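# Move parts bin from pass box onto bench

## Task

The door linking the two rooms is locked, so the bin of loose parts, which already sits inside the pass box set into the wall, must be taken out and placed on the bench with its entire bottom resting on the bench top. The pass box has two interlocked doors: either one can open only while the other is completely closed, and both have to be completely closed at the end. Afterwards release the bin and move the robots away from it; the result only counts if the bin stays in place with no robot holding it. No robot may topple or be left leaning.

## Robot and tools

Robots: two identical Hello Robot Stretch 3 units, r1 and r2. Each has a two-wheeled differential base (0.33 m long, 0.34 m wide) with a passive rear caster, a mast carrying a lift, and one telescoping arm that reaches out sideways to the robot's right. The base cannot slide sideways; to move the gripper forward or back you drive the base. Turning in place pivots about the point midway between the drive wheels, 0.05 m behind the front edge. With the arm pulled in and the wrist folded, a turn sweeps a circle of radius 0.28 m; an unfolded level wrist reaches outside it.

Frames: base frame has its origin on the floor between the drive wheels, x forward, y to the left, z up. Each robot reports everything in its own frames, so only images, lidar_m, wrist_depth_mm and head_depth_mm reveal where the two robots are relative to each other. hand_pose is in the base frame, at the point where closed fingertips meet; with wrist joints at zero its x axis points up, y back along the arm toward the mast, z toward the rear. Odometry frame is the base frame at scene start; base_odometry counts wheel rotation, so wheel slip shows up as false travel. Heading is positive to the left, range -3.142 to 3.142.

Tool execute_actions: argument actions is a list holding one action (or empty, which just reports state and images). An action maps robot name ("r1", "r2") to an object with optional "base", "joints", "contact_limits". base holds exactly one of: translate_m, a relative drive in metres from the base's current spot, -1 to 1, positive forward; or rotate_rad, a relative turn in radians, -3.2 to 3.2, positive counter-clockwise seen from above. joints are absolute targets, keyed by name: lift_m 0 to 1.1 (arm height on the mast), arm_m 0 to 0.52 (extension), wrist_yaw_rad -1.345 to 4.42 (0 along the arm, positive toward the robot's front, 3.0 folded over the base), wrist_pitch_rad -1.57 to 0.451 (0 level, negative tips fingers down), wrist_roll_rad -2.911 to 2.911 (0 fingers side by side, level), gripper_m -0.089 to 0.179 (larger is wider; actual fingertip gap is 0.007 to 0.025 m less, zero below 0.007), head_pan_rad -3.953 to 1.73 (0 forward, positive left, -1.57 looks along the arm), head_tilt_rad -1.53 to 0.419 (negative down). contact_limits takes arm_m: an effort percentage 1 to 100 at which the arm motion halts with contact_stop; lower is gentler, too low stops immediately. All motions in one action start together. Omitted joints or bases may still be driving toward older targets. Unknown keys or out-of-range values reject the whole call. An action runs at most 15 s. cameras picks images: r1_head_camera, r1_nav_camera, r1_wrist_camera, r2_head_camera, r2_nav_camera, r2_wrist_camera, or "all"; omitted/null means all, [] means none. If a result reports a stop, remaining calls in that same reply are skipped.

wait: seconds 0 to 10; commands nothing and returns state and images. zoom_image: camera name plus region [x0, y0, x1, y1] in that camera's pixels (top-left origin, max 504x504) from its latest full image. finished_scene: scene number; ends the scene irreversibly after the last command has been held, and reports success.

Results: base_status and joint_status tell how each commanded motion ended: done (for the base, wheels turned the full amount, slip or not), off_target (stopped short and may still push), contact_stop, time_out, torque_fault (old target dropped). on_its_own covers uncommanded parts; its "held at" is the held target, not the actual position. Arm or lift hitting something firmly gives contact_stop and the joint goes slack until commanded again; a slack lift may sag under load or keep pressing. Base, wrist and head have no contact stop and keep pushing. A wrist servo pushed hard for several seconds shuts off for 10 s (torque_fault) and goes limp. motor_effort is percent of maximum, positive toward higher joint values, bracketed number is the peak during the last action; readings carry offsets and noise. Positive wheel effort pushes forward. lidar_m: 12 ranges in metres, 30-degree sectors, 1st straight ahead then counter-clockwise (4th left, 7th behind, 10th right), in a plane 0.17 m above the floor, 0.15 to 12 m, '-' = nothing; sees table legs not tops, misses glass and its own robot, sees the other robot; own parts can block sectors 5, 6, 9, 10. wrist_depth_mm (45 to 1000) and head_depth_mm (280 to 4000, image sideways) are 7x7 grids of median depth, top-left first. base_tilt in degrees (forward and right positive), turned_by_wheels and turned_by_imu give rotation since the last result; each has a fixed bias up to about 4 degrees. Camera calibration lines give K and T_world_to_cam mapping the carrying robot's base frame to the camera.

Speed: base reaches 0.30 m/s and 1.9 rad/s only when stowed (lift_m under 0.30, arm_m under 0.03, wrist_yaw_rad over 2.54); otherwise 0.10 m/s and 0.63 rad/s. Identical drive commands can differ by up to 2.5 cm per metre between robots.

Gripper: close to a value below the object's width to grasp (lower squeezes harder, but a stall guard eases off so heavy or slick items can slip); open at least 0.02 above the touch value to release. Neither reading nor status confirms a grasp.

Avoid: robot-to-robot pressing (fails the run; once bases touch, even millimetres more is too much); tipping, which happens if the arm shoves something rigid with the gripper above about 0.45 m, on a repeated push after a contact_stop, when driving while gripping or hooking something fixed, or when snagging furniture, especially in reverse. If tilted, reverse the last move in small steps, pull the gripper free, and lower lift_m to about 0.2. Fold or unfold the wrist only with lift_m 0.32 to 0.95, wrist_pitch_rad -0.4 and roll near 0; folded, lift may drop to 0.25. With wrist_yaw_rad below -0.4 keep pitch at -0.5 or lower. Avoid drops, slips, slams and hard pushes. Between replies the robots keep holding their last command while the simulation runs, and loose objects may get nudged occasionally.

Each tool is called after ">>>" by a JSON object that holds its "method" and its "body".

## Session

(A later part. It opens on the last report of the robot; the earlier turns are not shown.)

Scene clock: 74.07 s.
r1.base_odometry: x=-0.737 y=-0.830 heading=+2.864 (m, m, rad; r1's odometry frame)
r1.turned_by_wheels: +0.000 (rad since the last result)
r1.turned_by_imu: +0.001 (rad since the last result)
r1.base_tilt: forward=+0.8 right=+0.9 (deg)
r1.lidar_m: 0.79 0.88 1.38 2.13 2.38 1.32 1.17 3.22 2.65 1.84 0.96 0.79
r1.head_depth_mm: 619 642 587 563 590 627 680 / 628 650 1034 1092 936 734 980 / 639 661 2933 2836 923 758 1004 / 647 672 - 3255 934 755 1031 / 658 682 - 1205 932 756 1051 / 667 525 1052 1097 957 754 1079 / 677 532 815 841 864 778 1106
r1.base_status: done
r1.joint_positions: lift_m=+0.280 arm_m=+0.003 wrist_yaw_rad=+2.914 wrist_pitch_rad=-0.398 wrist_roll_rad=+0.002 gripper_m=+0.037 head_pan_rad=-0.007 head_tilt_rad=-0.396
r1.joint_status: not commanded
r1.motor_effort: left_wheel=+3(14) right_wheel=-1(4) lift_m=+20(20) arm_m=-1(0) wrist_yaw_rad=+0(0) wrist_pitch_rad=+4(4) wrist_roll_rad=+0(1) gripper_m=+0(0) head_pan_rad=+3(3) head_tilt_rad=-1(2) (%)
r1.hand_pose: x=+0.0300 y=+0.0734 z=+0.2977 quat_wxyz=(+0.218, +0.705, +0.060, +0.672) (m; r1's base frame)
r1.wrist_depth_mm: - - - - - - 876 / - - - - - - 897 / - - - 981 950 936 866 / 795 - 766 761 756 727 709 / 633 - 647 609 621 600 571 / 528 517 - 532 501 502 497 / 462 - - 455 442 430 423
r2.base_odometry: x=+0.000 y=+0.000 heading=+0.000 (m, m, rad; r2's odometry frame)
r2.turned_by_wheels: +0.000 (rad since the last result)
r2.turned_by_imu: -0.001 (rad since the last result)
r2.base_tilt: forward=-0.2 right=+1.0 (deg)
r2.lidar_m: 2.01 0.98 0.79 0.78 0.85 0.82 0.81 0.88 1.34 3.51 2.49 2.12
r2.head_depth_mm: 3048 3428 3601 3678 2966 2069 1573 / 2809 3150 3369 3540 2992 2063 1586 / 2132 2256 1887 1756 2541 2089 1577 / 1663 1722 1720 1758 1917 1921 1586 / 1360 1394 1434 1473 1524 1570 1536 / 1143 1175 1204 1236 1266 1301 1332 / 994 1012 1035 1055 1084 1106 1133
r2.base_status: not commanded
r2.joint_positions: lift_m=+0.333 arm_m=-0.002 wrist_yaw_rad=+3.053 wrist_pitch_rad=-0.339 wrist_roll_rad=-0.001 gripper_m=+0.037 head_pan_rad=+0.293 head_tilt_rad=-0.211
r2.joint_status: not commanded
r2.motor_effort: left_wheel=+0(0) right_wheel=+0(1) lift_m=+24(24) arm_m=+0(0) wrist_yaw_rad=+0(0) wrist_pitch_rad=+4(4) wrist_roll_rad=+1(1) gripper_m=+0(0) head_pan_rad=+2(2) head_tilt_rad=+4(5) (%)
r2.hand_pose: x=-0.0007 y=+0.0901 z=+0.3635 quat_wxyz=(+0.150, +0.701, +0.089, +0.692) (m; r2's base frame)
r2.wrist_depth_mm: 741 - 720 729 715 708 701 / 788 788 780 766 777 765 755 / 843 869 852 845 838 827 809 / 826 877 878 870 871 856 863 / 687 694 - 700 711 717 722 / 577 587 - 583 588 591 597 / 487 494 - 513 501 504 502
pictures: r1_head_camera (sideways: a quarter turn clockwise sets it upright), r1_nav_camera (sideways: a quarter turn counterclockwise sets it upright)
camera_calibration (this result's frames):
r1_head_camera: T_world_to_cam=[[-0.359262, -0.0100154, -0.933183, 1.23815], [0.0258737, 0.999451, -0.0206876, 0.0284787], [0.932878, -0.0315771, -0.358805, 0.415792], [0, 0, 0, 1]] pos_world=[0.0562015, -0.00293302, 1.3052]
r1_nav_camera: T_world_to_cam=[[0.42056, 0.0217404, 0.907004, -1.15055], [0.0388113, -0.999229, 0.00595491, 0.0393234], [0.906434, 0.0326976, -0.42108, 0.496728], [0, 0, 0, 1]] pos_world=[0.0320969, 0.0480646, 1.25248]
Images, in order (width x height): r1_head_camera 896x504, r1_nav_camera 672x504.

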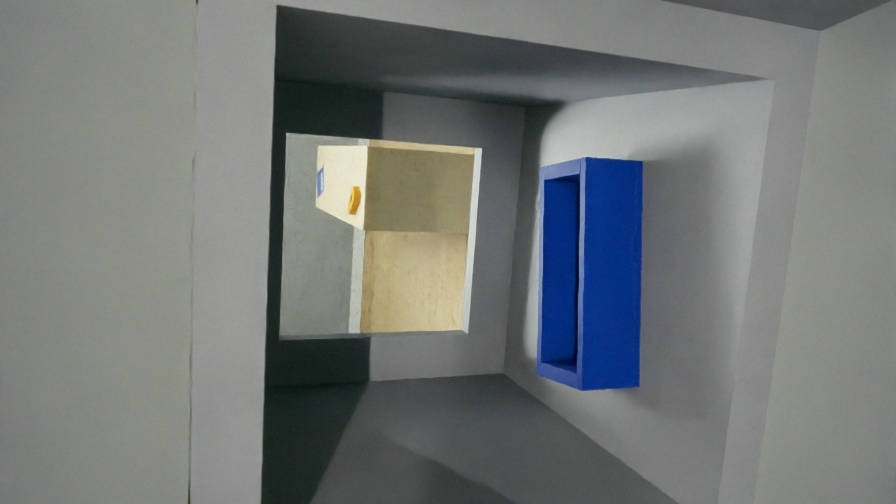

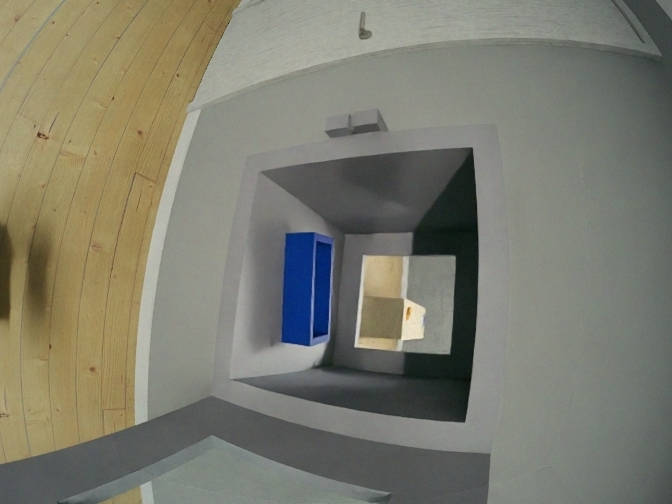

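>>> {"method": "execute_actions", "body": {"actions": [{"r1":{"base":{"translate_m":0.2},"joints":{"lift_m":0.5}}}], "cameras": []}}

>>> {"method": "execute_actions", "body": {"actions": [{"r1":{"base":{"rotate_rad":1.59},"joints":{"lift_m":0.9,"head_pan_rad":-1.57,"head_tilt_rad":-0.6}}}], "cameras": []}}

>>> {"method": "execute_actions", "body": {"actions": [{"r1":{"joints":{"wrist_yaw_rad":1.2}}}], "cameras": ["r1_nav_camera"]}}

Scene clock: 97.63 s.
r1.base_odometry: x=-0.929 y=-0.775 heading=+2.864 (m, m, rad; r1's odometry frame)
r1.turned_by_wheels: +0.000 (rad since the last result)
r1.turned_by_imu: -0.001 (rad since the last result)
r1.base_tilt: forward=+0.9 right=+0.9 (deg)
r1.lidar_m: 0.60 0.66 1.06 2.10 2.35 1.49 1.36 3.27 2.69 1.38 0.72 0.60
r1.head_depth_mm: 455 471 639 760 708 664 574 / 462 478 853 934 965 732 608 / 468 485 2620 2698 981 675 606 / 475 493 - 3237 1000 676 604 / 483 501 921 3216 1003 677 603 / 491 331 862 953 957 678 603 / 498 334 685 759 782 731 602
r1.base_status: done
r1.joint_positions: lift_m=+0.500 arm_m=+0.003 wrist_yaw_rad=+2.914 wrist_pitch_rad=-0.398 wrist_roll_rad=+0.002 gripper_m=+0.037 head_pan_rad=-0.007 head_tilt_rad=-0.396
r1.joint_status: all done
r1.motor_effort: left_wheel=+3(13) right_wheel=-2(5) lift_m=+45(48) arm_m=+0(0) wrist_yaw_rad=+0(0) wrist_pitch_rad=+4(5) wrist_roll_rad=+0(0) gripper_m=-1(0) head_pan_rad=+2(2) head_tilt_rad=-1(2) (%)
r1.hand_pose: x=+0.0300 y=+0.0734 z=+0.5166 quat_wxyz=(+0.218, +0.705, +0.060, +0.672) (m; r1's base frame)
r1.wrist_depth_mm: - - - - - 928 666 / - - - - - 998 680 / - - - - - - 687 / - - - - - - 699 / 980 - - 931 953 904 707 / 814 806 - 796 774 761 698 / 702 695 677 672 662 668 640
r2.base_odometry: x=+0.000 y=+0.000 heading=+0.000 (m, m, rad; r2's odometry frame)
r2.turned_by_wheels: +0.000 (rad since the last result)
r2.turned_by_imu: -0.006 (rad since the last result)
r2.base_tilt: forward=-0.1 right=+1.0 (deg)
r2.lidar_m: 2.01 0.98 0.79 0.78 0.85 0.81 0.81 0.88 1.35 3.51 2.49 2.13
r2.head_depth_mm: 3053 3396 3533 3690 2992 2064 1580 / 2782 3120 3308 3569 2979 2076 1570 / 2135 2258 1881 1763 2555 2076 1587 / 1655 1726 1723 1780 1912 1905 1579 / 1358 1391 1432 1479 1526 1581 1540 / 1142 1178 1201 1236 1264 1293 1330 / 994 1017 1032 1054 1076 1102 1123
r2.base_status: not commanded
r2.joint_positions: lift_m=+0.333 arm_m=-0.002 wrist_yaw_rad=+3.053 wrist_pitch_rad=-0.339 wrist_roll_rad=-0.001 gripper_m=+0.037 head_pan_rad=+0.293 head_tilt_rad=-0.211
r2.joint_status: not commanded
r2.motor_effort: left_wheel=-1(0) right_wheel=-1(0) lift_m=+24(24) arm_m=+1(1) wrist_yaw_rad=+0(0) wrist_pitch_rad=+5(4) wrist_roll_rad=+0(1) gripper_m=+0(1) head_pan_rad=+2(2) head_tilt_rad=+5(5) (%)
r2.hand_pose: x=-0.0007 y=+0.0901 z=+0.3635 quat_wxyz=(+0.150, +0.701, +0.089, +0.692) (m; r2's base frame)
r2.wrist_depth_mm: 736 - 727 717 713 720 710 / 797 799 783 782 764 757 764 / 850 862 841 827 829 831 825 / 837 864 867 871 853 864 859 / 682 700 - 709 718 710 723 / 571 586 - 585 584 590 591 / 492 495 - 518 498 505 508
pictures: none
No camera images: the call's "cameras" was empty. Leave "cameras" out to get every camera's image.

Scene clock: 102.10 s.
r1.base_odometry: x=-0.929 y=-0.775 heading=-1.830 (m, m, rad; r1's odometry frame)
r1.turned_by_wheels: +1.590 (rad since the last result)
r1.turned_by_imu: +1.608 (rad since the last result)
r1.base_tilt: forward=+0.8 right=+0.9 (deg)
r1.lidar_m: 2.09 2.36 1.49 1.36 3.22 2.68 1.33 0.71 0.60 0.60 0.67 1.08
r1.head_depth_mm: 287 805 860 837 718 646 - / 290 3284 2671 971 727 646 - / 291 3226 2695 994 715 627 - / 295 - 3354 1006 706 625 - / 300 898 1004 1002 709 641 - / 306 831 898 916 718 626 1109 / 312 670 702 735 732 637 1149
r1.base_status: done
r1.joint_positions: lift_m=+0.900 arm_m=+0.003 wrist_yaw_rad=+2.914 wrist_pitch_rad=-0.398 wrist_roll_rad=+0.002 gripper_m=+0.037 head_pan_rad=-1.563 head_tilt_rad=-0.593
r1.joint_status: all done
r1.motor_effort: left_wheel=-2(6) right_wheel=+3(6) lift_m=+45(46) arm_m=+0(0) wrist_yaw_rad=+1(0) wrist_pitch_rad=+4(4) wrist_roll_rad=+0(0) gripper_m=-1(0) head_pan_rad=-2(30) head_tilt_rad=-2(17) (%)
r1.hand_pose: x=+0.0300 y=+0.0734 z=+0.9166 quat_wxyz=(+0.218, +0.705, +0.060, +0.672) (m; r1's base frame)
r1.wrist_depth_mm: - - - - - - - / - - - - - - - / - - - - - - - / - - - - - - - / - - - - - - - / - - - - - - - / - - - - - - -
r2.base_odometry: x=+0.000 y=+0.000 heading=+0.000 (m, m, rad; r2's odometry frame)
r2.turned_by_wheels: +0.000 (rad since the last result)
r2.turned_by_imu: -0.001 (rad since the last result)
r2.base_tilt: forward=-0.2 right=+1.1 (deg)
r2.lidar_m: 2.01 0.98 0.78 0.78 0.85 0.82 0.81 0.88 1.35 3.50 2.50 2.12
r2.head_depth_mm: 3025 3389 3592 3706 3018 2061 1574 / 2795 3175 3335 3537 3002 2065 1581 / 2147 2259 1859 1764 2536 2065 1586 / 1656 1722 1715 1757 1922 1901 1594 / 1352 1400 1441 1475 1519 1575 1537 / 1150 1177 1195 1233 1271 1292 1329 / 997 1013 1034 1056 1081 1099 1130
r2.base_status: not commanded
r2.joint_positions: lift_m=+0.333 arm_m=-0.002 wrist_yaw_rad=+3.053 wrist_pitch_rad=-0.339 wrist_roll_rad=-0.001 gripper_m=+0.037 head_pan_rad=+0.293 head_tilt_rad=-0.211
r2.joint_status: not commanded
r2.motor_effort: left_wheel=+0(1) right_wheel=-1(0) lift_m=+24(24) arm_m=+1(1) wrist_yaw_rad=+0(0) wrist_pitch_rad=+4(4) wrist_roll_rad=+1(0) gripper_m=+0(0) head_pan_rad=+2(3) head_tilt_rad=+5(4) (%)
r2.hand_pose: x=-0.0007 y=+0.0901 z=+0.3635 quat_wxyz=(+0.150, +0.701, +0.089, +0.692) (m; r2's base frame)
r2.wrist_depth_mm: 728 - 722 714 714 716 708 / 796 787 788 765 772 758 746 / 862 869 838 846 840 832 815 / 837 854 878 872 861 855 861 / 686 690 - 701 723 720 725 / 570 583 - 590 589 594 594 / 493 489 - 511 501 508 509
pictures: none
No camera images: the call's "cameras" was empty. Leave "cameras" out to get every camera's image.

Scene clock: 103.97 s.
r1.base_odometry: x=-0.929 y=-0.775 heading=-1.830 (m, m, rad; r1's odometry frame)
r1.turned_by_wheels: +0.000 (rad since the last result)
r1.turned_by_imu: +0.000 (rad since the last result)
r1.base_tilt: forward=+0.8 right=+0.9 (deg)
r1.lidar_m: 2.09 2.36 1.48 1.36 3.21 2.68 1.34 0.71 0.60 0.60 0.67 1.08
r1.head_depth_mm: 288 805 861 839 717 647 - / 290 3259 2664 971 728 664 - / 291 3241 2694 993 716 643 - / 295 - 3363 1001 705 625 1029 / 300 896 1008 999 708 623 1043 / 306 833 894 917 718 629 - / 312 670 702 735 732 637 -
r1.base_status: not commanded
r1.joint_positions: lift_m=+0.900 arm_m=+0.003 wrist_yaw_rad=+1.202 wrist_pitch_rad=-0.398 wrist_roll_rad=+0.002 gripper_m=+0.037 head_pan_rad=-1.563 head_tilt_rad=-0.593
r1.joint_status: all done
r1.motor_effort: left_wheel=-2(2) right_wheel=+3(3) lift_m=+45(46) arm_m=-1(1) wrist_yaw_rad=-3(4) wrist_pitch_rad=+5(5) wrist_roll_rad=+0(0) gripper_m=+0(0) head_pan_rad=-2(2) head_tilt_rad=-4(2) (%)
r1.hand_pose: x=+0.1902 y=-0.2294 z=+0.9166 quat_wxyz=(+0.651, +0.508, -0.493, +0.276) (m; r1's base frame)
r1.wrist_depth_mm: - - - - 907 297 264 / - - - - 955 305 294 / - - - - 992 326 324 / - - - - - 355 374 / - - - - - 382 399 / - - - - - 363 336 / - - - - - 342 292
r2.base_odometry: x=+0.000 y=+0.000 heading=+0.000 (m, m, rad; r2's odometry frame)
r2.turned_by_wheels: +0.000 (rad since the last result)
r2.turned_by_imu: +0.000 (rad since the last result)
r2.base_tilt: forward=-0.1 right=+1.1 (deg)
r2.lidar_m: 2.01 0.98 0.78 0.78 0.85 0.82 0.81 0.88 1.35 3.50 2.50 2.12
r2.head_depth_mm: 2968 3394 3549 3676 2951 2041 1578 / 2785 3171 3361 3558 3023 2074 1583 / 2135 2235 1872 1759 2545 2081 1590 / 1656 1727 1732 1772 1922 1900 1584 / 1357 1391 1434 1480 1526 1582 1529 / 1145 1173 1201 1227 1263 1292 1336 / 996 1013 1033 1054 1079 1106 1129
r2.base_status: not commanded
r2.joint_positions: lift_m=+0.333 arm_m=-0.002 wrist_yaw_rad=+3.053 wrist_pitch_rad=-0.339 wrist_roll_rad=-0.001 gripper_m=+0.037 head_pan_rad=+0.293 head_tilt_rad=-0.211
r2.joint_status: not commanded
r2.motor_effort: left_wheel=+0(0) right_wheel=+0(1) lift_m=+24(24) arm_m=+1(1) wrist_yaw_rad=+1(0) wrist_pitch_rad=+4(4) wrist_roll_rad=+1(1) gripper_m=+0(0) head_pan_rad=+2(2) head_tilt_rad=+5(5) (%)
r2.hand_pose: x=-0.0007 y=+0.0901 z=+0.3635 quat_wxyz=(+0.150, +0.701, +0.089, +0.692) (m; r2's base frame)
r2.wrist_depth_mm: 735 - 720 718 711 712 708 / 803 806 794 774 769 756 741 / 848 872 851 835 841 816 821 / 832 874 869 870 872 867 855 / 694 697 - 710 717 722 724 / 578 577 - 585 583 593 600 / 493 497 - 516 501 500 510
pictures: r1_nav_camera (sideways: a quarter turn counterclockwise sets it upright)
camera_calibration (this result's frames):
r1_nav_camera: T_world_to_cam=[[0.0293309, -0.589214, 0.807444, -1.01833], [-0.998538, -0.0539584, -0.00310239, 0.0574432], [0.0453963, -0.806173, -0.589935, 0.721683], [0, 0, 0, 1]] pos_world=[0.0544659, -0.015111, 1.24817]
Images, in order (width x height): r1_nav_camera 672x504.

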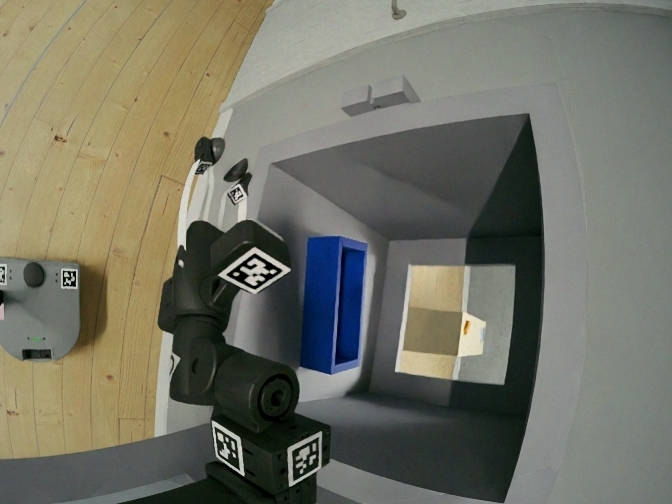

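>>> {"method": "execute_actions", "body": {"actions": [{"r1":{"joints":{"wrist_pitch_rad":-1.4,"wrist_roll_rad":1.57,"gripper_m":0.1}}}], "cameras": []}}

>>> {"method": "execute_actions", "body": {"actions": [{"r1":{"joints":{"wrist_yaw_rad":0,"lift_m":1.05}}}], "cameras": ["r1_nav_camera","r1_head_camera"]}}

Scene clock: 111.17 s.
r1.base_odometry: x=-0.929 y=-0.775 heading=-1.830 (m, m, rad; r1's odometry frame)
r1.turned_by_wheels: +0.000 (rad since the last result)
r1.turned_by_imu: +0.000 (rad since the last result)
r1.base_tilt: forward=+0.8 right=+0.9 (deg)
r1.lidar_m: 2.10 2.36 1.49 1.36 3.22 2.68 1.34 0.71 0.60 0.60 0.67 1.08
r1.head_depth_mm: 288 806 860 837 717 648 - / 290 3254 2654 973 728 663 - / 292 3235 2699 990 714 644 - / 295 - 3382 1003 705 624 1060 / 300 897 1006 999 708 624 1090 / 306 831 896 914 720 622 1128 / 311 670 700 736 730 637 1151
r1.base_status: not commanded
r1.joint_positions: lift_m=+0.900 arm_m=+0.003 wrist_yaw_rad=+1.202 wrist_pitch_rad=-1.394 wrist_roll_rad=+1.565 gripper_m=+0.100 head_pan_rad=-1.563 head_tilt_rad=-0.593
r1.joint_status: all done
r1.motor_effort: left_wheel=-2(2) right_wheel=+3(3) lift_m=+45(45) arm_m=+0(1) wrist_yaw_rad=-2(2) wrist_pitch_rad=-2(3) wrist_roll_rad=+3(7) gripper_m=+1(80) head_pan_rad=-3(2) head_tilt_rad=-2(3) (%)
r1.hand_pose: x=-0.0019 y=-0.1553 z=+0.7817 quat_wxyz=(+0.365, +0.435, -0.631, -0.528) (m; r1's base frame)
r1.wrist_depth_mm: 844 924 984 910 854 857 802 / - - 1000 940 903 858 811 / - - - 968 922 890 835 / - - - 998 - 884 865 / - - - 993 - 912 883 / - - - - - 941 923 / - - - - - 978 936
r2.base_odometry: x=+0.000 y=+0.000 heading=+0.000 (m, m, rad; r2's odometry frame)
r2.turned_by_wheels: +0.000 (rad since the last result)
r2.turned_by_imu: -0.002 (rad since the last result)
r2.base_tilt: forward=-0.1 right=+1.1 (deg)
r2.lidar_m: 2.00 0.98 0.78 0.78 0.85 0.82 0.81 0.88 1.35 3.50 2.50 2.12
r2.head_depth_mm: 3033 3415 3551 3685 2972 2064 1571 / 2805 3127 3317 3592 3011 2076 1580 / 2151 2257 1882 1751 2523 2060 1576 / 1661 1730 1715 1756 1929 1900 1594 / 1358 1395 1440 1476 1524 1579 1542 / 1144 1173 1202 1228 1263 1298 1325 / 997 1013 1033 1056 1079 1103 1126
r2.base_status: not commanded
r2.joint_positions: lift_m=+0.333 arm_m=-0.002 wrist_yaw_rad=+3.053 wrist_pitch_rad=-0.339 wrist_roll_rad=-0.001 gripper_m=+0.037 head_pan_rad=+0.293 head_tilt_rad=-0.211
r2.joint_status: not commanded
r2.motor_effort: left_wheel=+0(0) right_wheel=-1(1) lift_m=+24(24) arm_m=+1(0) wrist_yaw_rad=+0(0) wrist_pitch_rad=+4(4) wrist_roll_rad=+0(1) gripper_m=+0(0) head_pan_rad=+2(2) head_tilt_rad=+4(4) (%)
r2.hand_pose: x=-0.0007 y=+0.0901 z=+0.3635 quat_wxyz=(+0.150, +0.701, +0.089, +0.692) (m; r2's base frame)
r2.wrist_depth_mm: 733 - 720 724 708 701 699 / 793 790 778 783 766 772 756 / 862 867 836 842 835 826 814 / 839 864 885 876 871 854 870 / 685 693 - 712 715 722 729 / 576 584 - 583 587 588 593 / 490 488 - 509 508 506 509
pictures: none
No camera images: the call's "cameras" was empty. Leave "cameras" out to get every camera's image.

Scene clock: 113.37 s.
r1.base_odometry: x=-0.929 y=-0.775 heading=-1.830 (m, m, rad; r1's odometry frame)
r1.turned_by_wheels: +0.000 (rad since the last result)
r1.turned_by_imu: +0.000 (rad since the last result)
r1.base_tilt: forward=+0.8 right=+0.9 (deg)
r1.lidar_m: 2.10 2.36 1.49 1.36 3.23 2.69 1.33 0.72 0.60 0.60 0.67 1.08
r1.head_depth_mm: 288 801 - - - - - / 290 3272 - - - - - / 291 3259 - - - - - / 295 - 3613 1006 705 633 - / 300 897 1005 1002 708 623 - / 306 832 895 916 719 623 1128 / 312 671 701 735 733 638 1151
r1.base_status: not commanded
r1.joint_positions: lift_m=+1.050 arm_m=+0.003 wrist_yaw_rad=+0.002 wrist_pitch_rad=-1.395 wrist_roll_rad=+1.566 gripper_m=+0.100 head_pan_rad=-1.563 head_tilt_rad=-0.593
r1.joint_status: all done
r1.motor_effort: left_wheel=-2(2) right_wheel=+3(3) lift_m=+45(48) arm_m=-1(1) wrist_yaw_rad=-3(0) wrist_pitch_rad=-2(2) wrist_roll_rad=+3(3) gripper_m=+0(0) head_pan_rad=-4(2) head_tilt_rad=-3(3) (%)
r1.hand_pose: x=-0.0215 y=-0.1684 z=+0.9317 quat_wxyz=(+0.003, +0.002, -0.766, -0.643) (m; r1's base frame)
r1.wrist_depth_mm: 374 353 914 - - 972 931 / 384 366 974 - - 999 955 / 399 378 - - - 977 962 / 409 399 - - - - - / 425 411 - - - - - / 435 423 - - - - - / 461 442 - - - - -
r2.base_odometry: x=+0.000 y=+0.000 heading=+0.000 (m, m, rad; r2's odometry frame)
r2.turned_by_wheels: +0.000 (rad since the last result)
r2.turned_by_imu: -0.001 (rad since the last result)
r2.base_tilt: forward=-0.2 right=+1.1 (deg)
r2.lidar_m: 2.01 0.98 0.78 0.78 0.85 0.81 0.81 0.88 1.35 3.51 2.50 2.13
r2.head_depth_mm: 3050 3434 3549 3713 3021 2051 1575 / 2766 3167 3311 3551 2997 2078 1576 / 2158 2240 1868 1755 2506 2079 1581 / 1663 1719 1722 1768 1912 1910 1589 / 1355 1399 1431 1477 1528 1580 1531 / 1148 1173 1201 1227 1259 1290 1332 / 991 1015 1034 1052 1077 1102 1134
r2.base_status: not commanded
r2.joint_positions: lift_m=+0.333 arm_m=-0.002 wrist_yaw_rad=+3.053 wrist_pitch_rad=-0.339 wrist_roll_rad=-0.001 gripper_m=+0.037 head_pan_rad=+0.293 head_tilt_rad=-0.211
r2.joint_status: not commanded
r2.motor_effort: left_wheel=+0(0) right_wheel=-1(1) lift_m=+24(24) arm_m=+1(1) wrist_yaw_rad=+0(0) wrist_pitch_rad=+4(5) wrist_roll_rad=+1(1) gripper_m=+0(0) head_pan_rad=+2(2) head_tilt_rad=+5(5) (%)
r2.hand_pose: x=-0.0007 y=+0.0901 z=+0.3635 quat_wxyz=(+0.150, +0.701, +0.089, +0.692) (m; r2's base frame)
r2.wrist_depth_mm: 739 - 723 718 710 716 701 / 788 797 782 775 769 764 755 / 856 852 851 859 850 829 819 / 828 867 888 869 867 878 859 / 686 690 - 701 715 732 721 / 571 586 - 589 590 591 597 / 496 494 - 511 499 507 509
pictures: r1_head_camera (sideways: a quarter turn clockwise sets it upright), r1_nav_camera (sideways: a quarter turn counterclockwise sets it upright)
camera_calibration (this result's frames):
r1_head_camera: T_world_to_cam=[[-0.0167447, 0.534388, -0.845074, 1.12113], [0.999691, -0.0065937, -0.0239779, 0.0268164], [-0.0183857, -0.845214, -0.534112, 0.64971], [0, 0, 0, 1]] pos_world=[0.00391021, -0.0497964, 1.2951]
r1_nav_camera: T_world_to_cam=[[0.029331, -0.589214, 0.807444, -1.01833], [-0.998538, -0.0539585, -0.00310239, 0.0574432], [0.0453964, -0.806173, -0.589935, 0.721683], [0, 0, 0, 1]] pos_world=[0.0544659, -0.015111, 1.24817]
Images, in order (width x height): r1_head_camera 896x504, r1_nav_camera 672x504.

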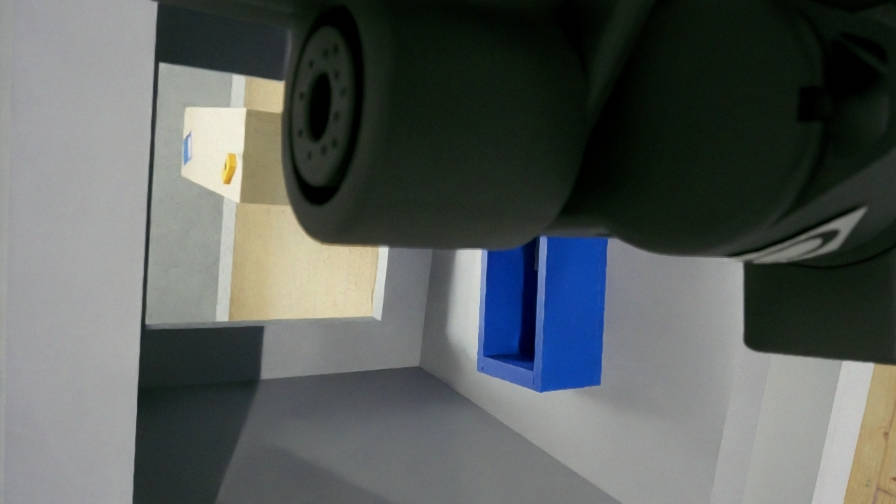

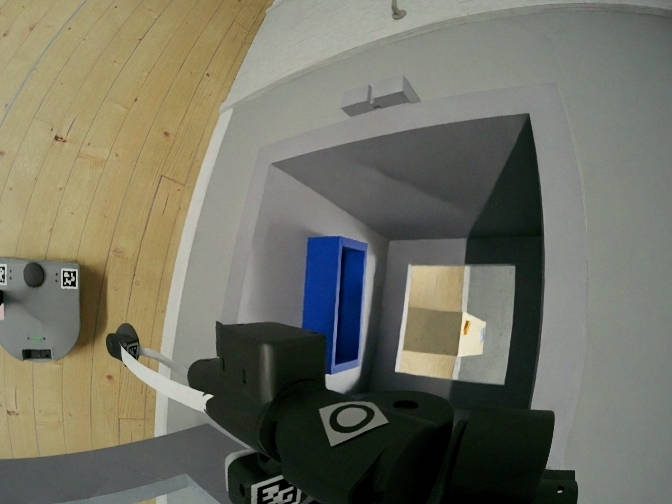

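>>> {"method": "execute_actions", "body": {"actions": [{"r1":{"joints":{"lift_m":0.99,"gripper_m":0.08}}}], "cameras": []}}

>>> {"method": "execute_actions", "body": {"actions": [{"r1":{"joints":{"arm_m":0.44}}}], "cameras": ["r1_nav_camera","r1_head_camera","r1_wrist_camera"]}}

Scene clock: 123.87 s.
r1.base_odometry: x=-0.929 y=-0.775 heading=-1.830 (m, m, rad; r1's odometry frame)
r1.turned_by_wheels: +0.000 (rad since the last result)
r1.turned_by_imu: -0.001 (rad since the last result)
r1.base_tilt: forward=+0.9 right=+0.9 (deg)
r1.lidar_m: 2.10 2.36 1.48 1.36 3.22 2.69 1.34 0.71 0.60 0.60 0.67 1.08
r1.head_depth_mm: 288 802 861 878 - - - / 290 3280 2648 974 - - - / 292 3239 2694 992 - - - / 295 - 3377 999 706 616 1016 / 300 896 1004 999 707 623 1066 / 306 832 898 917 719 623 1125 / 312 669 701 737 734 637 1152
r1.base_status: not commanded
r1.joint_positions: lift_m=+0.990 arm_m=+0.003 wrist_yaw_rad=+0.002 wrist_pitch_rad=-1.395 wrist_roll_rad=+1.566 gripper_m=+0.080 head_pan_rad=-1.563 head_tilt_rad=-0.593
r1.joint_status: all done
r1.motor_effort: left_wheel=-2(1) right_wheel=+3(3) lift_m=+20(38) arm_m=+0(0) wrist_yaw_rad=-1(2) wrist_pitch_rad=-2(2) wrist_roll_rad=+3(3) gripper_m=-1(73) head_pan_rad=-3(1) head_tilt_rad=-3(2) (%)
r1.hand_pose: x=-0.0215 y=-0.1684 z=+0.8726 quat_wxyz=(+0.003, +0.002, -0.766, -0.643) (m; r1's base frame)
r1.wrist_depth_mm: 305 304 908 - 963 902 883 / 318 316 971 - - 959 901 / 328 330 - - - 955 939 / 341 346 - - - - 939 / 352 362 - - - - 977 / 367 367 - - - - - / 379 375 - - - - -
r2.base_odometry: x=+0.000 y=+0.000 heading=+0.000 (m, m, rad; r2's odometry frame)
r2.turned_by_wheels: +0.000 (rad since the last result)
r2.turned_by_imu: -0.003 (rad since the last result)
r2.base_tilt: forward=-0.1 right=+1.1 (deg)
r2.lidar_m: 2.01 0.98 0.79 0.78 0.85 0.82 0.81 0.88 1.35 3.52 2.50 2.13
r2.head_depth_mm: 3052 3447 3586 3694 2985 2067 1575 / 2815 3148 3313 3526 3006 2057 1579 / 2142 2247 1879 1762 2505 2084 1581 / 1660 1731 1700 1762 1920 1902 1581 / 1351 1390 1434 1483 1528 1573 1543 / 1144 1172 1206 1234 1263 1294 1327 / 989 1010 1032 1056 1078 1103 1130
r2.base_status: not commanded
r2.joint_positions: lift_m=+0.333 arm_m=-0.002 wrist_yaw_rad=+3.053 wrist_pitch_rad=-0.339 wrist_roll_rad=-0.001 gripper_m=+0.037 head_pan_rad=+0.293 head_tilt_rad=-0.211
r2.joint_status: not commanded
r2.motor_effort: left_wheel=+0(0) right_wheel=-1(2) lift_m=+24(24) arm_m=+0(1) wrist_yaw_rad=+0(0) wrist_pitch_rad=+4(4) wrist_roll_rad=+0(0) gripper_m=+0(1) head_pan_rad=+2(2) head_tilt_rad=+4(5) (%)
r2.hand_pose: x=-0.0007 y=+0.0901 z=+0.3635 quat_wxyz=(+0.150, +0.701, +0.089, +0.692) (m; r2's base frame)
r2.wrist_depth_mm: 742 - 714 728 712 705 706 / 794 781 774 774 766 759 750 / 864 865 838 845 845 836 823 / 822 872 883 877 862 865 849 / 688 698 - 709 716 719 719 / 580 585 - 582 590 587 600 / 491 493 - 515 508 501 500
pictures: none
No camera images: the call's "cameras" was empty. Leave "cameras" out to get every camera's image.

Scene clock: 128.27 s.
r1.base_odometry: x=-0.929 y=-0.775 heading=-1.830 (m, m, rad; r1's odometry frame)
r1.turned_by_wheels: +0.000 (rad since the last result)
r1.turned_by_imu: +0.000 (rad since the last result)
r1.base_tilt: forward=+0.8 right=+1.0 (deg)
r1.lidar_m: 2.10 2.36 1.49 1.36 3.22 2.68 1.34 0.72 0.60 0.60 0.67 1.08
r1.head_depth_mm: 288 792 - 924 718 612 578 / 290 791 2660 973 727 627 973 / 290 - 2699 990 712 626 1008 / 294 - - 981 705 623 1045 / 300 896 1001 997 707 623 1092 / 306 833 897 916 718 623 1130 / 311 670 702 736 734 637 1148
r1.base_status: not commanded
r1.joint_positions: lift_m=+0.990 arm_m=+0.440 wrist_yaw_rad=+0.000 wrist_pitch_rad=-1.396 wrist_roll_rad=+1.566 gripper_m=+0.080 head_pan_rad=-1.563 head_tilt_rad=-0.593
r1.joint_status: all done
r1.motor_effort: left_wheel=-1(1) right_wheel=+3(3) lift_m=+20(20) arm_m=+3(3) wrist_yaw_rad=-1(2) wrist_pitch_rad=-1(2) wrist_roll_rad=+3(3) gripper_m=+0(0) head_pan_rad=-2(2) head_tilt_rad=-2(2) (%)
r1.hand_pose: x=-0.0215 y=-0.6053 z=+0.8726 quat_wxyz=(+0.002, +0.001, -0.766, -0.643) (m; r1's base frame)
r1.wrist_depth_mm: 304 290 198 219 248 240 227 / 312 299 239 257 253 246 236 / 325 307 245 267 262 253 242 / 336 319 250 272 270 261 249 / 351 328 284 282 276 267 261 / 366 341 292 292 292 272 979 / 375 361 291 292 296 286 1000
r2.base_odometry: x=+0.000 y=+0.000 heading=+0.000 (m, m, rad; r2's odometry frame)
r2.turned_by_wheels: +0.000 (rad since the last result)
r2.turned_by_imu: -0.001 (rad since the last result)
r2.base_tilt: forward=-0.1 right=+1.0 (deg)
r2.lidar_m: 2.01 0.98 0.79 0.78 0.85 0.81 0.81 0.88 1.34 3.50 2.49 2.12
r2.head_depth_mm: 3044 3425 3552 3698 2975 2058 1579 / 2796 3122 3320 3570 3033 2077 1579 / 2148 2237 1891 1756 2545 2070 1588 / 1663 1724 1721 1756 1910 1922 1585 / 1356 1396 1429 1478 1527 1561 1546 / 1147 1171 1200 1226 1266 1294 1324 / 990 1012 1032 1053 1079 1104 1129
r2.base_status: not commanded
r2.joint_positions: lift_m=+0.333 arm_m=-0.002 wrist_yaw_rad=+3.053 wrist_pitch_rad=-0.339 wrist_roll_rad=-0.001 gripper_m=+0.037 head_pan_rad=+0.293 head_tilt_rad=-0.211
r2.joint_status: not commanded
r2.motor_effort: left_wheel=+0(0) right_wheel=-1(1) lift_m=+24(24) arm_m=+1(0) wrist_yaw_rad=+0(0) wrist_pitch_rad=+4(4) wrist_roll_rad=+1(0) gripper_m=+0(0) head_pan_rad=+2(2) head_tilt_rad=+4(5) (%)
r2.hand_pose: x=-0.0007 y=+0.0901 z=+0.3635 quat_wxyz=(+0.150, +0.701, +0.089, +0.692) (m; r2's base frame)
r2.wrist_depth_mm: 732 - 724 722 723 707 703 / 805 801 779 777 765 765 754 / 846 865 856 841 830 826 825 / 832 868 885 883 870 868 862 / 677 701 - 710 716 718 713 / 568 575 - 585 588 591 601 / 492 491 - 520 497 504 504
pictures: r1_head_camera (sideways: a quarter turn clockwise sets it upright), r1_nav_camera (sideways: a quarter turn counterclockwise sets it upright), r1_wrist_camera
camera_calibration (this result's frames):
r1_head_camera: T_world_to_cam=[[-0.0166828, 0.534535, -0.844982, 1.12101], [0.99969, -0.00670755, -0.0239804, 0.0268196], [-0.0184861, -0.84512, -0.534258, 0.6499], [0, 0, 0, 1]] pos_world=[0.00390433, -0.049795, 1.29509]
r1_nav_camera: T_world_to_cam=[[0.0292625, -0.589357, 0.807343, -1.01819], [-0.998545, -0.0538401, -0.00311033, 0.0574536], [0.0453005, -0.806077, -0.590074, 0.721864], [0, 0, 0, 1]] pos_world=[0.054464, -0.0151075, 1.24816]
r1_wrist_camera: T_world_to_cam=[[0.0218198, 0.983653, -0.178748, 0.753574], [0.983664, 0.0108322, 0.179686, -0.093613], [0.178684, -0.179749, -0.967348, 0.901306], [0, 0, 0, 1]] pos_world=[-0.0854084, -0.578232, 1.0234]
Images, in order (width x height): r1_head_camera 896x504, r1_nav_camera 672x504, r1_wrist_camera 644x364.

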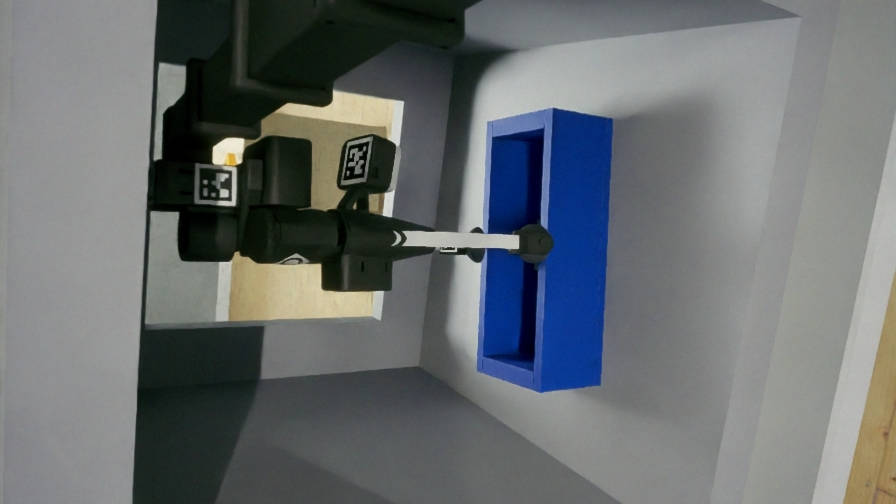

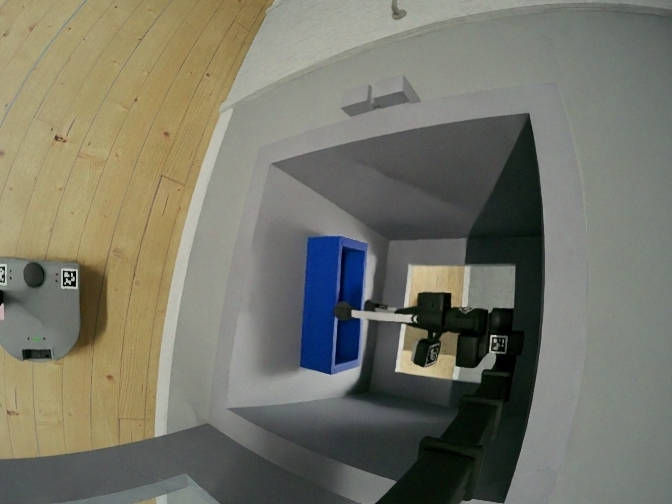

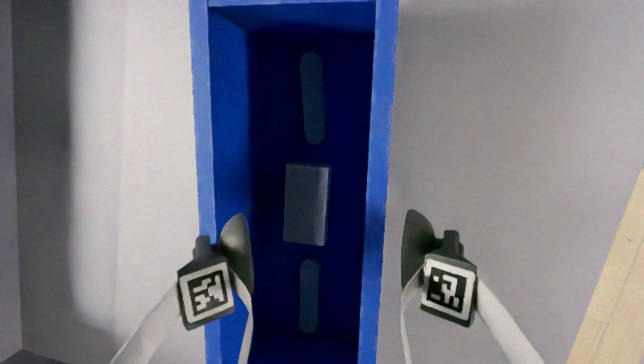

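>>> {"method": "execute_actions", "body": {"actions": [{"r1":{"joints":{"arm_m":0.41}}}], "cameras": []}}

>>> {"method": "execute_actions", "body": {"actions": [{"r1":{"joints":{"lift_m":0.92}}}], "cameras": ["r1_head_camera","r1_wrist_camera"]}}

Scene clock: 135.93 s.
r1.base_odometry: x=-0.929 y=-0.775 heading=-1.830 (m, m, rad; r1's odometry frame)
r1.turned_by_wheels: +0.000 (rad since the last result)
r1.turned_by_imu: +0.000 (rad since the last result)
r1.base_tilt: forward=+0.8 right=+0.9 (deg)
r1.lidar_m: 2.10 2.35 1.48 1.36 3.21 2.67 1.34 0.71 0.60 0.59 0.67 1.08
r1.head_depth_mm: 288 793 - 923 717 612 577 / 290 792 2667 972 727 627 972 / 290 307 - 968 713 626 1007 / 295 - - 958 716 624 1046 / 300 896 1006 1000 708 622 1090 / 305 832 899 918 719 623 1125 / 311 668 702 736 731 637 1149
r1.base_status: not commanded
r1.joint_positions: lift_m=+0.990 arm_m=+0.410 wrist_yaw_rad=+0.000 wrist_pitch_rad=-1.396 wrist_roll_rad=+1.566 gripper_m=+0.080 head_pan_rad=-1.563 head_tilt_rad=-0.593
r1.joint_status: all done
r1.motor_effort: left_wheel=-2(2) right_wheel=+3(4) lift_m=+20(20) arm_m=-4(4) wrist_yaw_rad=+0(0) wrist_pitch_rad=-1(1) wrist_roll_rad=+2(2) gripper_m=-1(1) head_pan_rad=-3(3) head_tilt_rad=-2(2) (%)
r1.hand_pose: x=-0.0215 y=-0.5759 z=+0.8726 quat_wxyz=(+0.002, +0.001, -0.766, -0.643) (m; r1's base frame)
r1.wrist_depth_mm: 302 289 218 206 252 240 231 / 316 298 261 258 258 245 238 / 328 308 266 263 266 252 245 / 337 319 255 269 271 260 922 / 351 330 256 287 284 269 973 / 362 346 300 296 294 273 - / 376 358 293 296 300 288 -
r2.base_odometry: x=+0.000 y=+0.000 heading=+0.000 (m, m, rad; r2's odometry frame)
r2.turned_by_wheels: +0.000 (rad since the last result)
r2.turned_by_imu: -0.002 (rad since the last result)
r2.base_tilt: forward=-0.2 right=+0.9 (deg)
r2.lidar_m: 2.00 0.98 0.78 0.78 0.85 0.82 0.81 0.88 1.35 3.51 2.49 2.12
r2.head_depth_mm: 3043 3437 3546 3713 3002 2075 1577 / 2781 3154 3343 3504 3026 2069 1579 / 2144 2238 1878 1747 2531 2072 1586 / 1660 1708 1725 1760 1927 1899 1581 / 1362 1391 1442 1475 1521 1568 1541 / 1150 1176 1199 1225 1264 1297 1336 / 995 1012 1032 1055 1078 1104 1130
r2.base_status: not commanded
r2.joint_positions: lift_m=+0.333 arm_m=-0.002 wrist_yaw_rad=+3.053 wrist_pitch_rad=-0.339 wrist_roll_rad=-0.001 gripper_m=+0.037 head_pan_rad=+0.293 head_tilt_rad=-0.211
r2.joint_status: not commanded
r2.motor_effort: left_wheel=+0(0) right_wheel=+0(1) lift_m=+24(24) arm_m=+1(1) wrist_yaw_rad=+0(0) wrist_pitch_rad=+5(4) wrist_roll_rad=+0(1) gripper_m=+0(0) head_pan_rad=+2(2) head_tilt_rad=+4(4) (%)
r2.hand_pose: x=-0.0007 y=+0.0901 z=+0.3635 quat_wxyz=(+0.150, +0.701, +0.089, +0.692) (m; r2's base frame)
r2.wrist_depth_mm: 740 - 724 707 711 708 707 / 790 807 776 773 774 769 751 / 839 853 845 854 838 823 821 / 839 869 873 868 873 858 876 / 693 701 - 710 709 722 726 / 568 579 - 584 590 595 596 / 493 494 - 517 498 504 507
pictures: none
No camera images: the call's "cameras" was empty. Leave "cameras" out to get every camera's image.

Scene clock: 137.40 s.
r1.base_odometry: x=-0.929 y=-0.775 heading=-1.830 (m, m, rad; r1's odometry frame)
r1.turned_by_wheels: +0.000 (rad since the last result)
r1.turned_by_imu: +0.000 (rad since the last result)
r1.base_tilt: forward=+0.8 right=+0.9 (deg)
r1.lidar_m: 2.10 2.35 1.48 1.36 3.22 2.68 1.34 0.71 0.60 0.60 0.67 1.08
r1.head_depth_mm: 288 805 857 - - 612 577 / 290 3283 - 968 727 627 968 / 291 3243 - 928 713 625 1007 / 295 - 3574 - 703 625 1047 / 300 900 1003 1000 707 623 1089 / 305 832 894 918 717 623 1129 / 311 669 701 735 733 636 1152
r1.base_status: not commanded
r1.joint_positions: lift_m=+0.920 arm_m=+0.410 wrist_yaw_rad=+0.000 wrist_pitch_rad=-1.396 wrist_roll_rad=+1.566 gripper_m=+0.080 head_pan_rad=-1.563 head_tilt_rad=-0.593
r1.joint_status: all done
r1.motor_effort: left_wheel=-1(2) right_wheel=+3(3) lift_m=+20(19) arm_m=-4(4) wrist_yaw_rad=+1(0) wrist_pitch_rad=-1(1) wrist_roll_rad=+2(3) gripper_m=-1(0) head_pan_rad=-3(3) head_tilt_rad=-1(3) (%)
r1.hand_pose: x=-0.0215 y=-0.5759 z=+0.8026 quat_wxyz=(+0.002, +0.001, -0.766, -0.643) (m; r1's base frame)
r1.wrist_depth_mm: 137 174 192 122 186 178 171 / 138 176 198 128 192 183 175 / 140 178 203 135 197 188 180 / 141 180 205 142 203 194 184 / 149 182 189 150 210 199 190 / 151 175 221 160 219 203 195 / 278 176 234 170 223 213 204
r2.base_odometry: x=+0.000 y=+0.000 heading=+0.000 (m, m, rad; r2's odometry frame)
r2.turned_by_wheels: +0.000 (rad since the last result)
r2.turned_by_imu: +0.000 (rad since the last result)
r2.base_tilt: forward=-0.3 right=+1.2 (deg)
r2.lidar_m: 2.00 0.98 0.78 0.78 0.85 0.82 0.81 0.88 1.35 3.51 2.49 2.12
r2.head_depth_mm: 3049 3490 3492 3764 3001 2050 1571 / 2816 3123 3356 3597 3014 2080 1568 / 2157 2239 1876 1763 2530 2082 1584 / 1662 1728 1716 1753 1924 1914 1593 / 1350 1393 1434 1481 1515 1567 1539 / 1148 1173 1202 1234 1265 1299 1334 / 993 1015 1037 1059 1081 1108 1127
r2.base_status: not commanded
r2.joint_positions: lift_m=+0.333 arm_m=-0.002 wrist_yaw_rad=+3.053 wrist_pitch_rad=-0.339 wrist_roll_rad=-0.001 gripper_m=+0.037 head_pan_rad=+0.293 head_tilt_rad=-0.211
r2.joint_status: not commanded
r2.motor_effort: left_wheel=+0(0) right_wheel=+0(0) lift_m=+24(24) arm_m=+1(0) wrist_yaw_rad=+0(0) wrist_pitch_rad=+4(4) wrist_roll_rad=+1(0) gripper_m=+0(0) head_pan_rad=+2(2) head_tilt_rad=+5(5) (%)
r2.hand_pose: x=-0.0007 y=+0.0901 z=+0.3635 quat_wxyz=(+0.150, +0.701, +0.089, +0.692) (m; r2's base frame)
r2.wrist_depth_mm: 739 - 729 725 722 704 721 / 787 798 778 780 767 766 767 / 853 849 846 830 832 832 822 / 827 868 878 893 858 859 874 / 694 703 - 713 707 716 723 / 575 583 - 590 598 595 603 / 487 494 - 516 498 506 506
pictures: r1_head_camera (sideways: a quarter turn clockwise sets it upright), r1_wrist_camera
camera_calibration (this result's frames):
r1_head_camera: T_world_to_cam=[[-0.0166828, 0.534535, -0.844982, 1.12101], [0.99969, -0.00670755, -0.0239804, 0.0268196], [-0.0184861, -0.84512, -0.534258, 0.6499], [0, 0, 0, 1]] pos_world=[0.00390433, -0.049795, 1.29509]
r1_wrist_camera: T_world_to_cam=[[0.0218198, 0.983659, -0.178712, 0.712103], [0.983664, 0.0108256, 0.179686, -0.0813604], [0.178684, -0.179714, -0.967355, 0.838919], [0, 0, 0, 1]] pos_world=[-0.0854084, -0.548821, 0.953413]
Images, in order (width x height): r1_head_camera 896x504, r1_wrist_camera 644x364.

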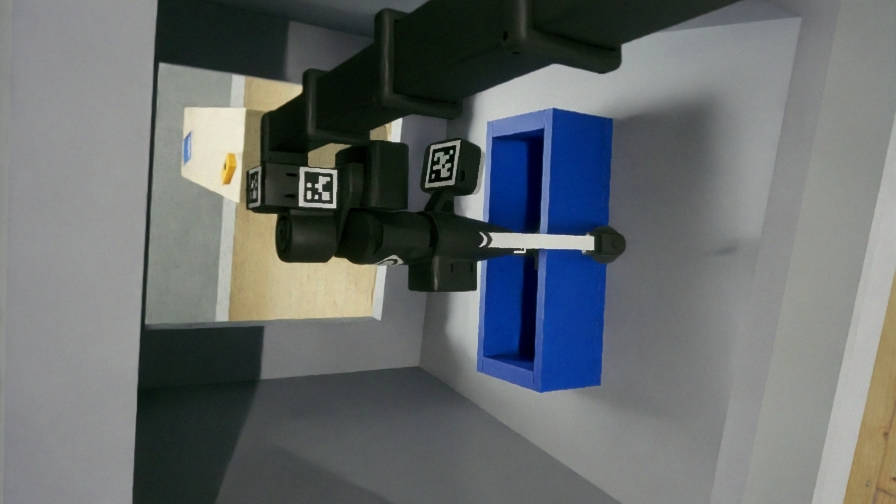

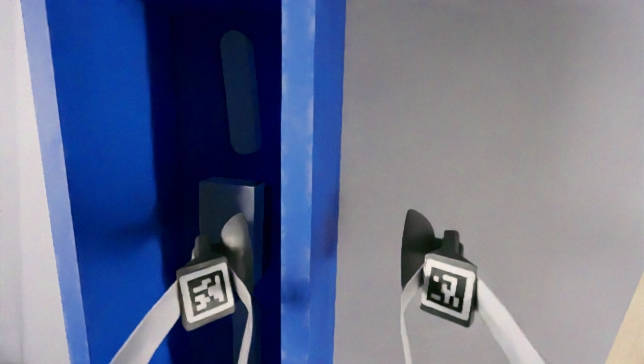

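>>> {"method": "execute_actions", "body": {"actions": [{"r1":{"joints":{"lift_m":0.93,"gripper_m":-0.05}}}], "cameras": []}}

>>> {"method": "execute_actions", "body": {"actions": [{"r1":{"joints":{"lift_m":0.97}}}], "cameras": ["r1_head_camera","r1_wrist_camera"]}}

Scene clock: 142.30 s.
r1.base_odometry: x=-0.929 y=-0.775 heading=-1.830 (m, m, rad; r1's odometry frame)
r1.turned_by_wheels: +0.000 (rad since the last result)
r1.turned_by_imu: +0.000 (rad since the last result)
r1.base_tilt: forward=+0.8 right=+0.9 (deg)
r1.lidar_m: 2.10 2.36 1.49 1.36 3.21 2.68 1.34 0.71 0.60 0.59 0.67 1.08
r1.head_depth_mm: 288 806 853 - - 612 577 / 289 3271 - 968 726 627 971 / 291 3282 - 765 705 626 1005 / 294 - 3481 - 704 622 1048 / 300 898 1004 1000 704 622 1090 / 305 832 898 916 717 622 1128 / 311 670 700 735 733 636 1150
r1.base_status: not commanded
r1.joint_positions: lift_m=+0.930 arm_m=+0.410 wrist_yaw_rad=+0.000 wrist_pitch_rad=-1.410 wrist_roll_rad=+1.569 gripper_m=-0.049 head_pan_rad=-1.563 head_tilt_rad=-0.593
r1.joint_status: all done
r1.motor_effort: left_wheel=-2(2) right_wheel=+3(3) lift_m=+45(47) arm_m=-4(4) wrist_yaw_rad=+0(1) wrist_pitch_rad=+3(4) wrist_roll_rad=+1(2) gripper_m=-25(100) head_pan_rad=-3(2) head_tilt_rad=-2(1) (%)
r1.hand_pose: x=-0.0215 y=-0.5722 z=+0.8114 quat_wxyz=(+0.001, +0.000, -0.761, -0.648) (m; r1's base frame)
r1.wrist_depth_mm: 130 170 192 189 196 188 180 / 133 170 197 195 201 193 185 / 137 171 205 202 206 197 189 / 136 171 210 210 212 202 195 / 263 171 186 130 217 209 200 / 274 170 227 133 222 214 209 / 285 170 228 233 234 221 985
r2.base_odometry: x=+0.000 y=+0.000 heading=+0.000 (m, m, rad; r2's odometry frame)
r2.turned_by_wheels: +0.000 (rad since the last result)
r2.turned_by_imu: -0.001 (rad since the last result)
r2.base_tilt: forward=-0.1 right=+1.1 (deg)
r2.lidar_m: 2.01 0.98 0.78 0.78 0.85 0.82 0.81 0.88 1.35 3.51 2.50 2.13
r2.head_depth_mm: 3022 3398 3549 3683 3000 2063 1567 / 2766 3177 3282 3512 3005 2068 1575 / 2146 2225 1860 1750 2526 2080 1583 / 1657 1725 1712 1764 1938 1922 1588 / 1356 1392 1440 1475 1524 1573 1538 / 1145 1174 1205 1231 1257 1295 1334 / 993 1017 1033 1052 1076 1102 1131
r2.base_status: not commanded
r2.joint_positions: lift_m=+0.333 arm_m=-0.002 wrist_yaw_rad=+3.053 wrist_pitch_rad=-0.339 wrist_roll_rad=-0.001 gripper_m=+0.037 head_pan_rad=+0.293 head_tilt_rad=-0.211
r2.joint_status: not commanded
r2.motor_effort: left_wheel=+0(0) right_wheel=-1(1) lift_m=+24(24) arm_m=+1(1) wrist_yaw_rad=+0(0) wrist_pitch_rad=+4(4) wrist_roll_rad=+0(0) gripper_m=+0(0) head_pan_rad=+2(3) head_tilt_rad=+4(5) (%)
r2.hand_pose: x=-0.0007 y=+0.0901 z=+0.3635 quat_wxyz=(+0.150, +0.701, +0.089, +0.692) (m; r2's base frame)
r2.wrist_depth_mm: 742 - 730 713 729 700 714 / 815 804 782 774 765 767 762 / 847 856 844 838 824 820 814 / 832 887 868 870 856 861 841 / 683 698 - 708 719 714 727 / 575 573 - 582 590 590 598 / 491 493 - 509 504 506 508
pictures: none
No camera images: the call's "cameras" was empty. Leave "cameras" out to get every camera's image.

Scene clock: 143.47 s.
r1.base_odometry: x=-0.929 y=-0.775 heading=-1.830 (m, m, rad; r1's odometry frame)
r1.turned_by_wheels: +0.000 (rad since the last result)
r1.turned_by_imu: +0.000 (rad since the last result)
r1.base_tilt: forward=+0.8 right=+0.9 (deg)
r1.lidar_m: 2.10 2.36 1.49 1.36 3.22 2.68 1.34 0.71 0.60 0.60 0.67 1.08
r1.head_depth_mm: 287 802 - - 727 612 577 / 289 3270 2877 969 726 628 970 / 291 - - 767 689 626 1008 / 294 - 3498 752 694 625 1046 / 300 896 1005 1001 688 622 1087 / 305 832 897 892 718 623 1128 / 311 670 702 735 732 636 1154
r1.base_status: not commanded
r1.joint_positions: lift_m=+0.969 arm_m=+0.410 wrist_yaw_rad=+0.000 wrist_pitch_rad=-1.410 wrist_roll_rad=+1.569 gripper_m=-0.043 head_pan_rad=-1.563 head_tilt_rad=-0.593
r1.joint_status: all done
r1.on_its_own: gripper_m is held at -0.044, not at your -0.050, by its stall guard, which is still easing
r1.motor_effort: left_wheel=-1(2) right_wheel=+3(3) lift_m=+50(52) arm_m=-4(4) wrist_yaw_rad=+0(0) wrist_pitch_rad=+3(3) wrist_roll_rad=+1(1) gripper_m=-22(25) head_pan_rad=-3(3) head_tilt_rad=-2(2) (%)
r1.hand_pose: x=-0.0215 y=-0.5722 z=+0.8512 quat_wxyz=(+0.001, +0.000, -0.761, -0.648) (m; r1's base frame)
r1.wrist_depth_mm: 130 169 193 190 231 221 213 / 137 170 201 198 238 227 220 / 137 170 208 203 245 235 225 / 303 170 210 210 251 241 237 / 314 170 187 131 259 248 956 / 329 170 224 134 263 255 981 / 341 170 226 233 276 264 -
r2.base_odometry: x=+0.000 y=+0.000 heading=+0.000 (m, m, rad; r2's odometry frame)
r2.turned_by_wheels: +0.000 (rad since the last result)
r2.turned_by_imu: +0.000 (rad since the last result)
r2.base_tilt: forward=-0.1 right=+1.0 (deg)
r2.lidar_m: 2.01 0.98 0.78 0.78 0.85 0.82 0.81 0.88 1.35 3.50 2.50 2.12
r2.head_depth_mm: 3005 3389 3563 3723 3003 2067 1573 / 2796 3168 3350 3572 3015 2059 1573 / 2157 2243 1874 1749 2510 2078 1582 / 1662 1722 1722 1767 1927 1916 1583 / 1357 1395 1426 1475 1521 1567 1536 / 1149 1174 1199 1228 1263 1296 1328 / 994 1016 1033 1051 1077 1103 1131
r2.base_status: not commanded
r2.joint_positions: lift_m=+0.333 arm_m=-0.002 wrist_yaw_rad=+3.053 wrist_pitch_rad=-0.339 wrist_roll_rad=-0.001 gripper_m=+0.037 head_pan_rad=+0.293 head_tilt_rad=-0.211
r2.joint_status: not commanded
r2.motor_effort: left_wheel=+0(0) right_wheel=-1(1) lift_m=+24(24) arm_m=+1(1) wrist_yaw_rad=+0(1) wrist_pitch_rad=+4(4) wrist_roll_rad=+0(1) gripper_m=+0(0) head_pan_rad=+2(2) head_tilt_rad=+4(5) (%)
r2.hand_pose: x=-0.0007 y=+0.0901 z=+0.3635 quat_wxyz=(+0.150, +0.701, +0.089, +0.692) (m; r2's base frame)
r2.wrist_depth_mm: 734 - 727 722 713 707 699 / 794 794 793 769 763 755 767 / 835 867 853 844 838 834 826 / 820 871 880 886 855 875 861 / 693 693 - 712 703 718 718 / 569 581 - 584 587 592 595 / 494 488 - 518 504 508 502
pictures: r1_head_camera (sideways: a quarter turn clockwise sets it upright), r1_wrist_camera
camera_calibration (this result's frames):
r1_head_camera: T_world_to_cam=[[-0.0166829, 0.534535, -0.844982, 1.12101], [0.99969, -0.00670731, -0.0239804, 0.0268196], [-0.0184859, -0.84512, -0.534258, 0.649899], [0, 0, 0, 1]] pos_world=[0.00390434, -0.049795, 1.29509]
r1_wrist_camera: T_world_to_cam=[[0.0241778, 0.986083, -0.164484, 0.706458], [0.983614, 0.00593969, 0.180191, -0.0933531], [0.178661, -0.166146, -0.969781, 0.896387], [0, 0, 0, 1]] pos_world=[-0.0854065, -0.547142, 1.00232]
Images, in order (width x height): r1_head_camera 896x504, r1_wrist_camera 644x364.

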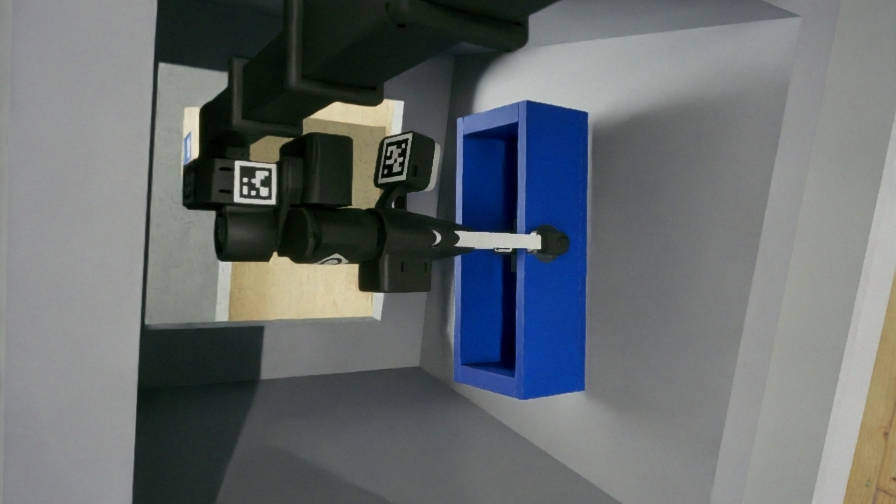

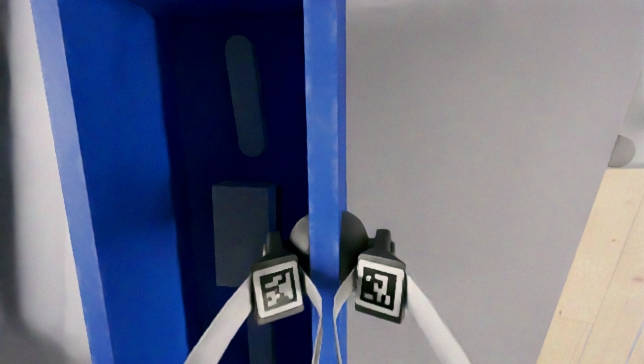

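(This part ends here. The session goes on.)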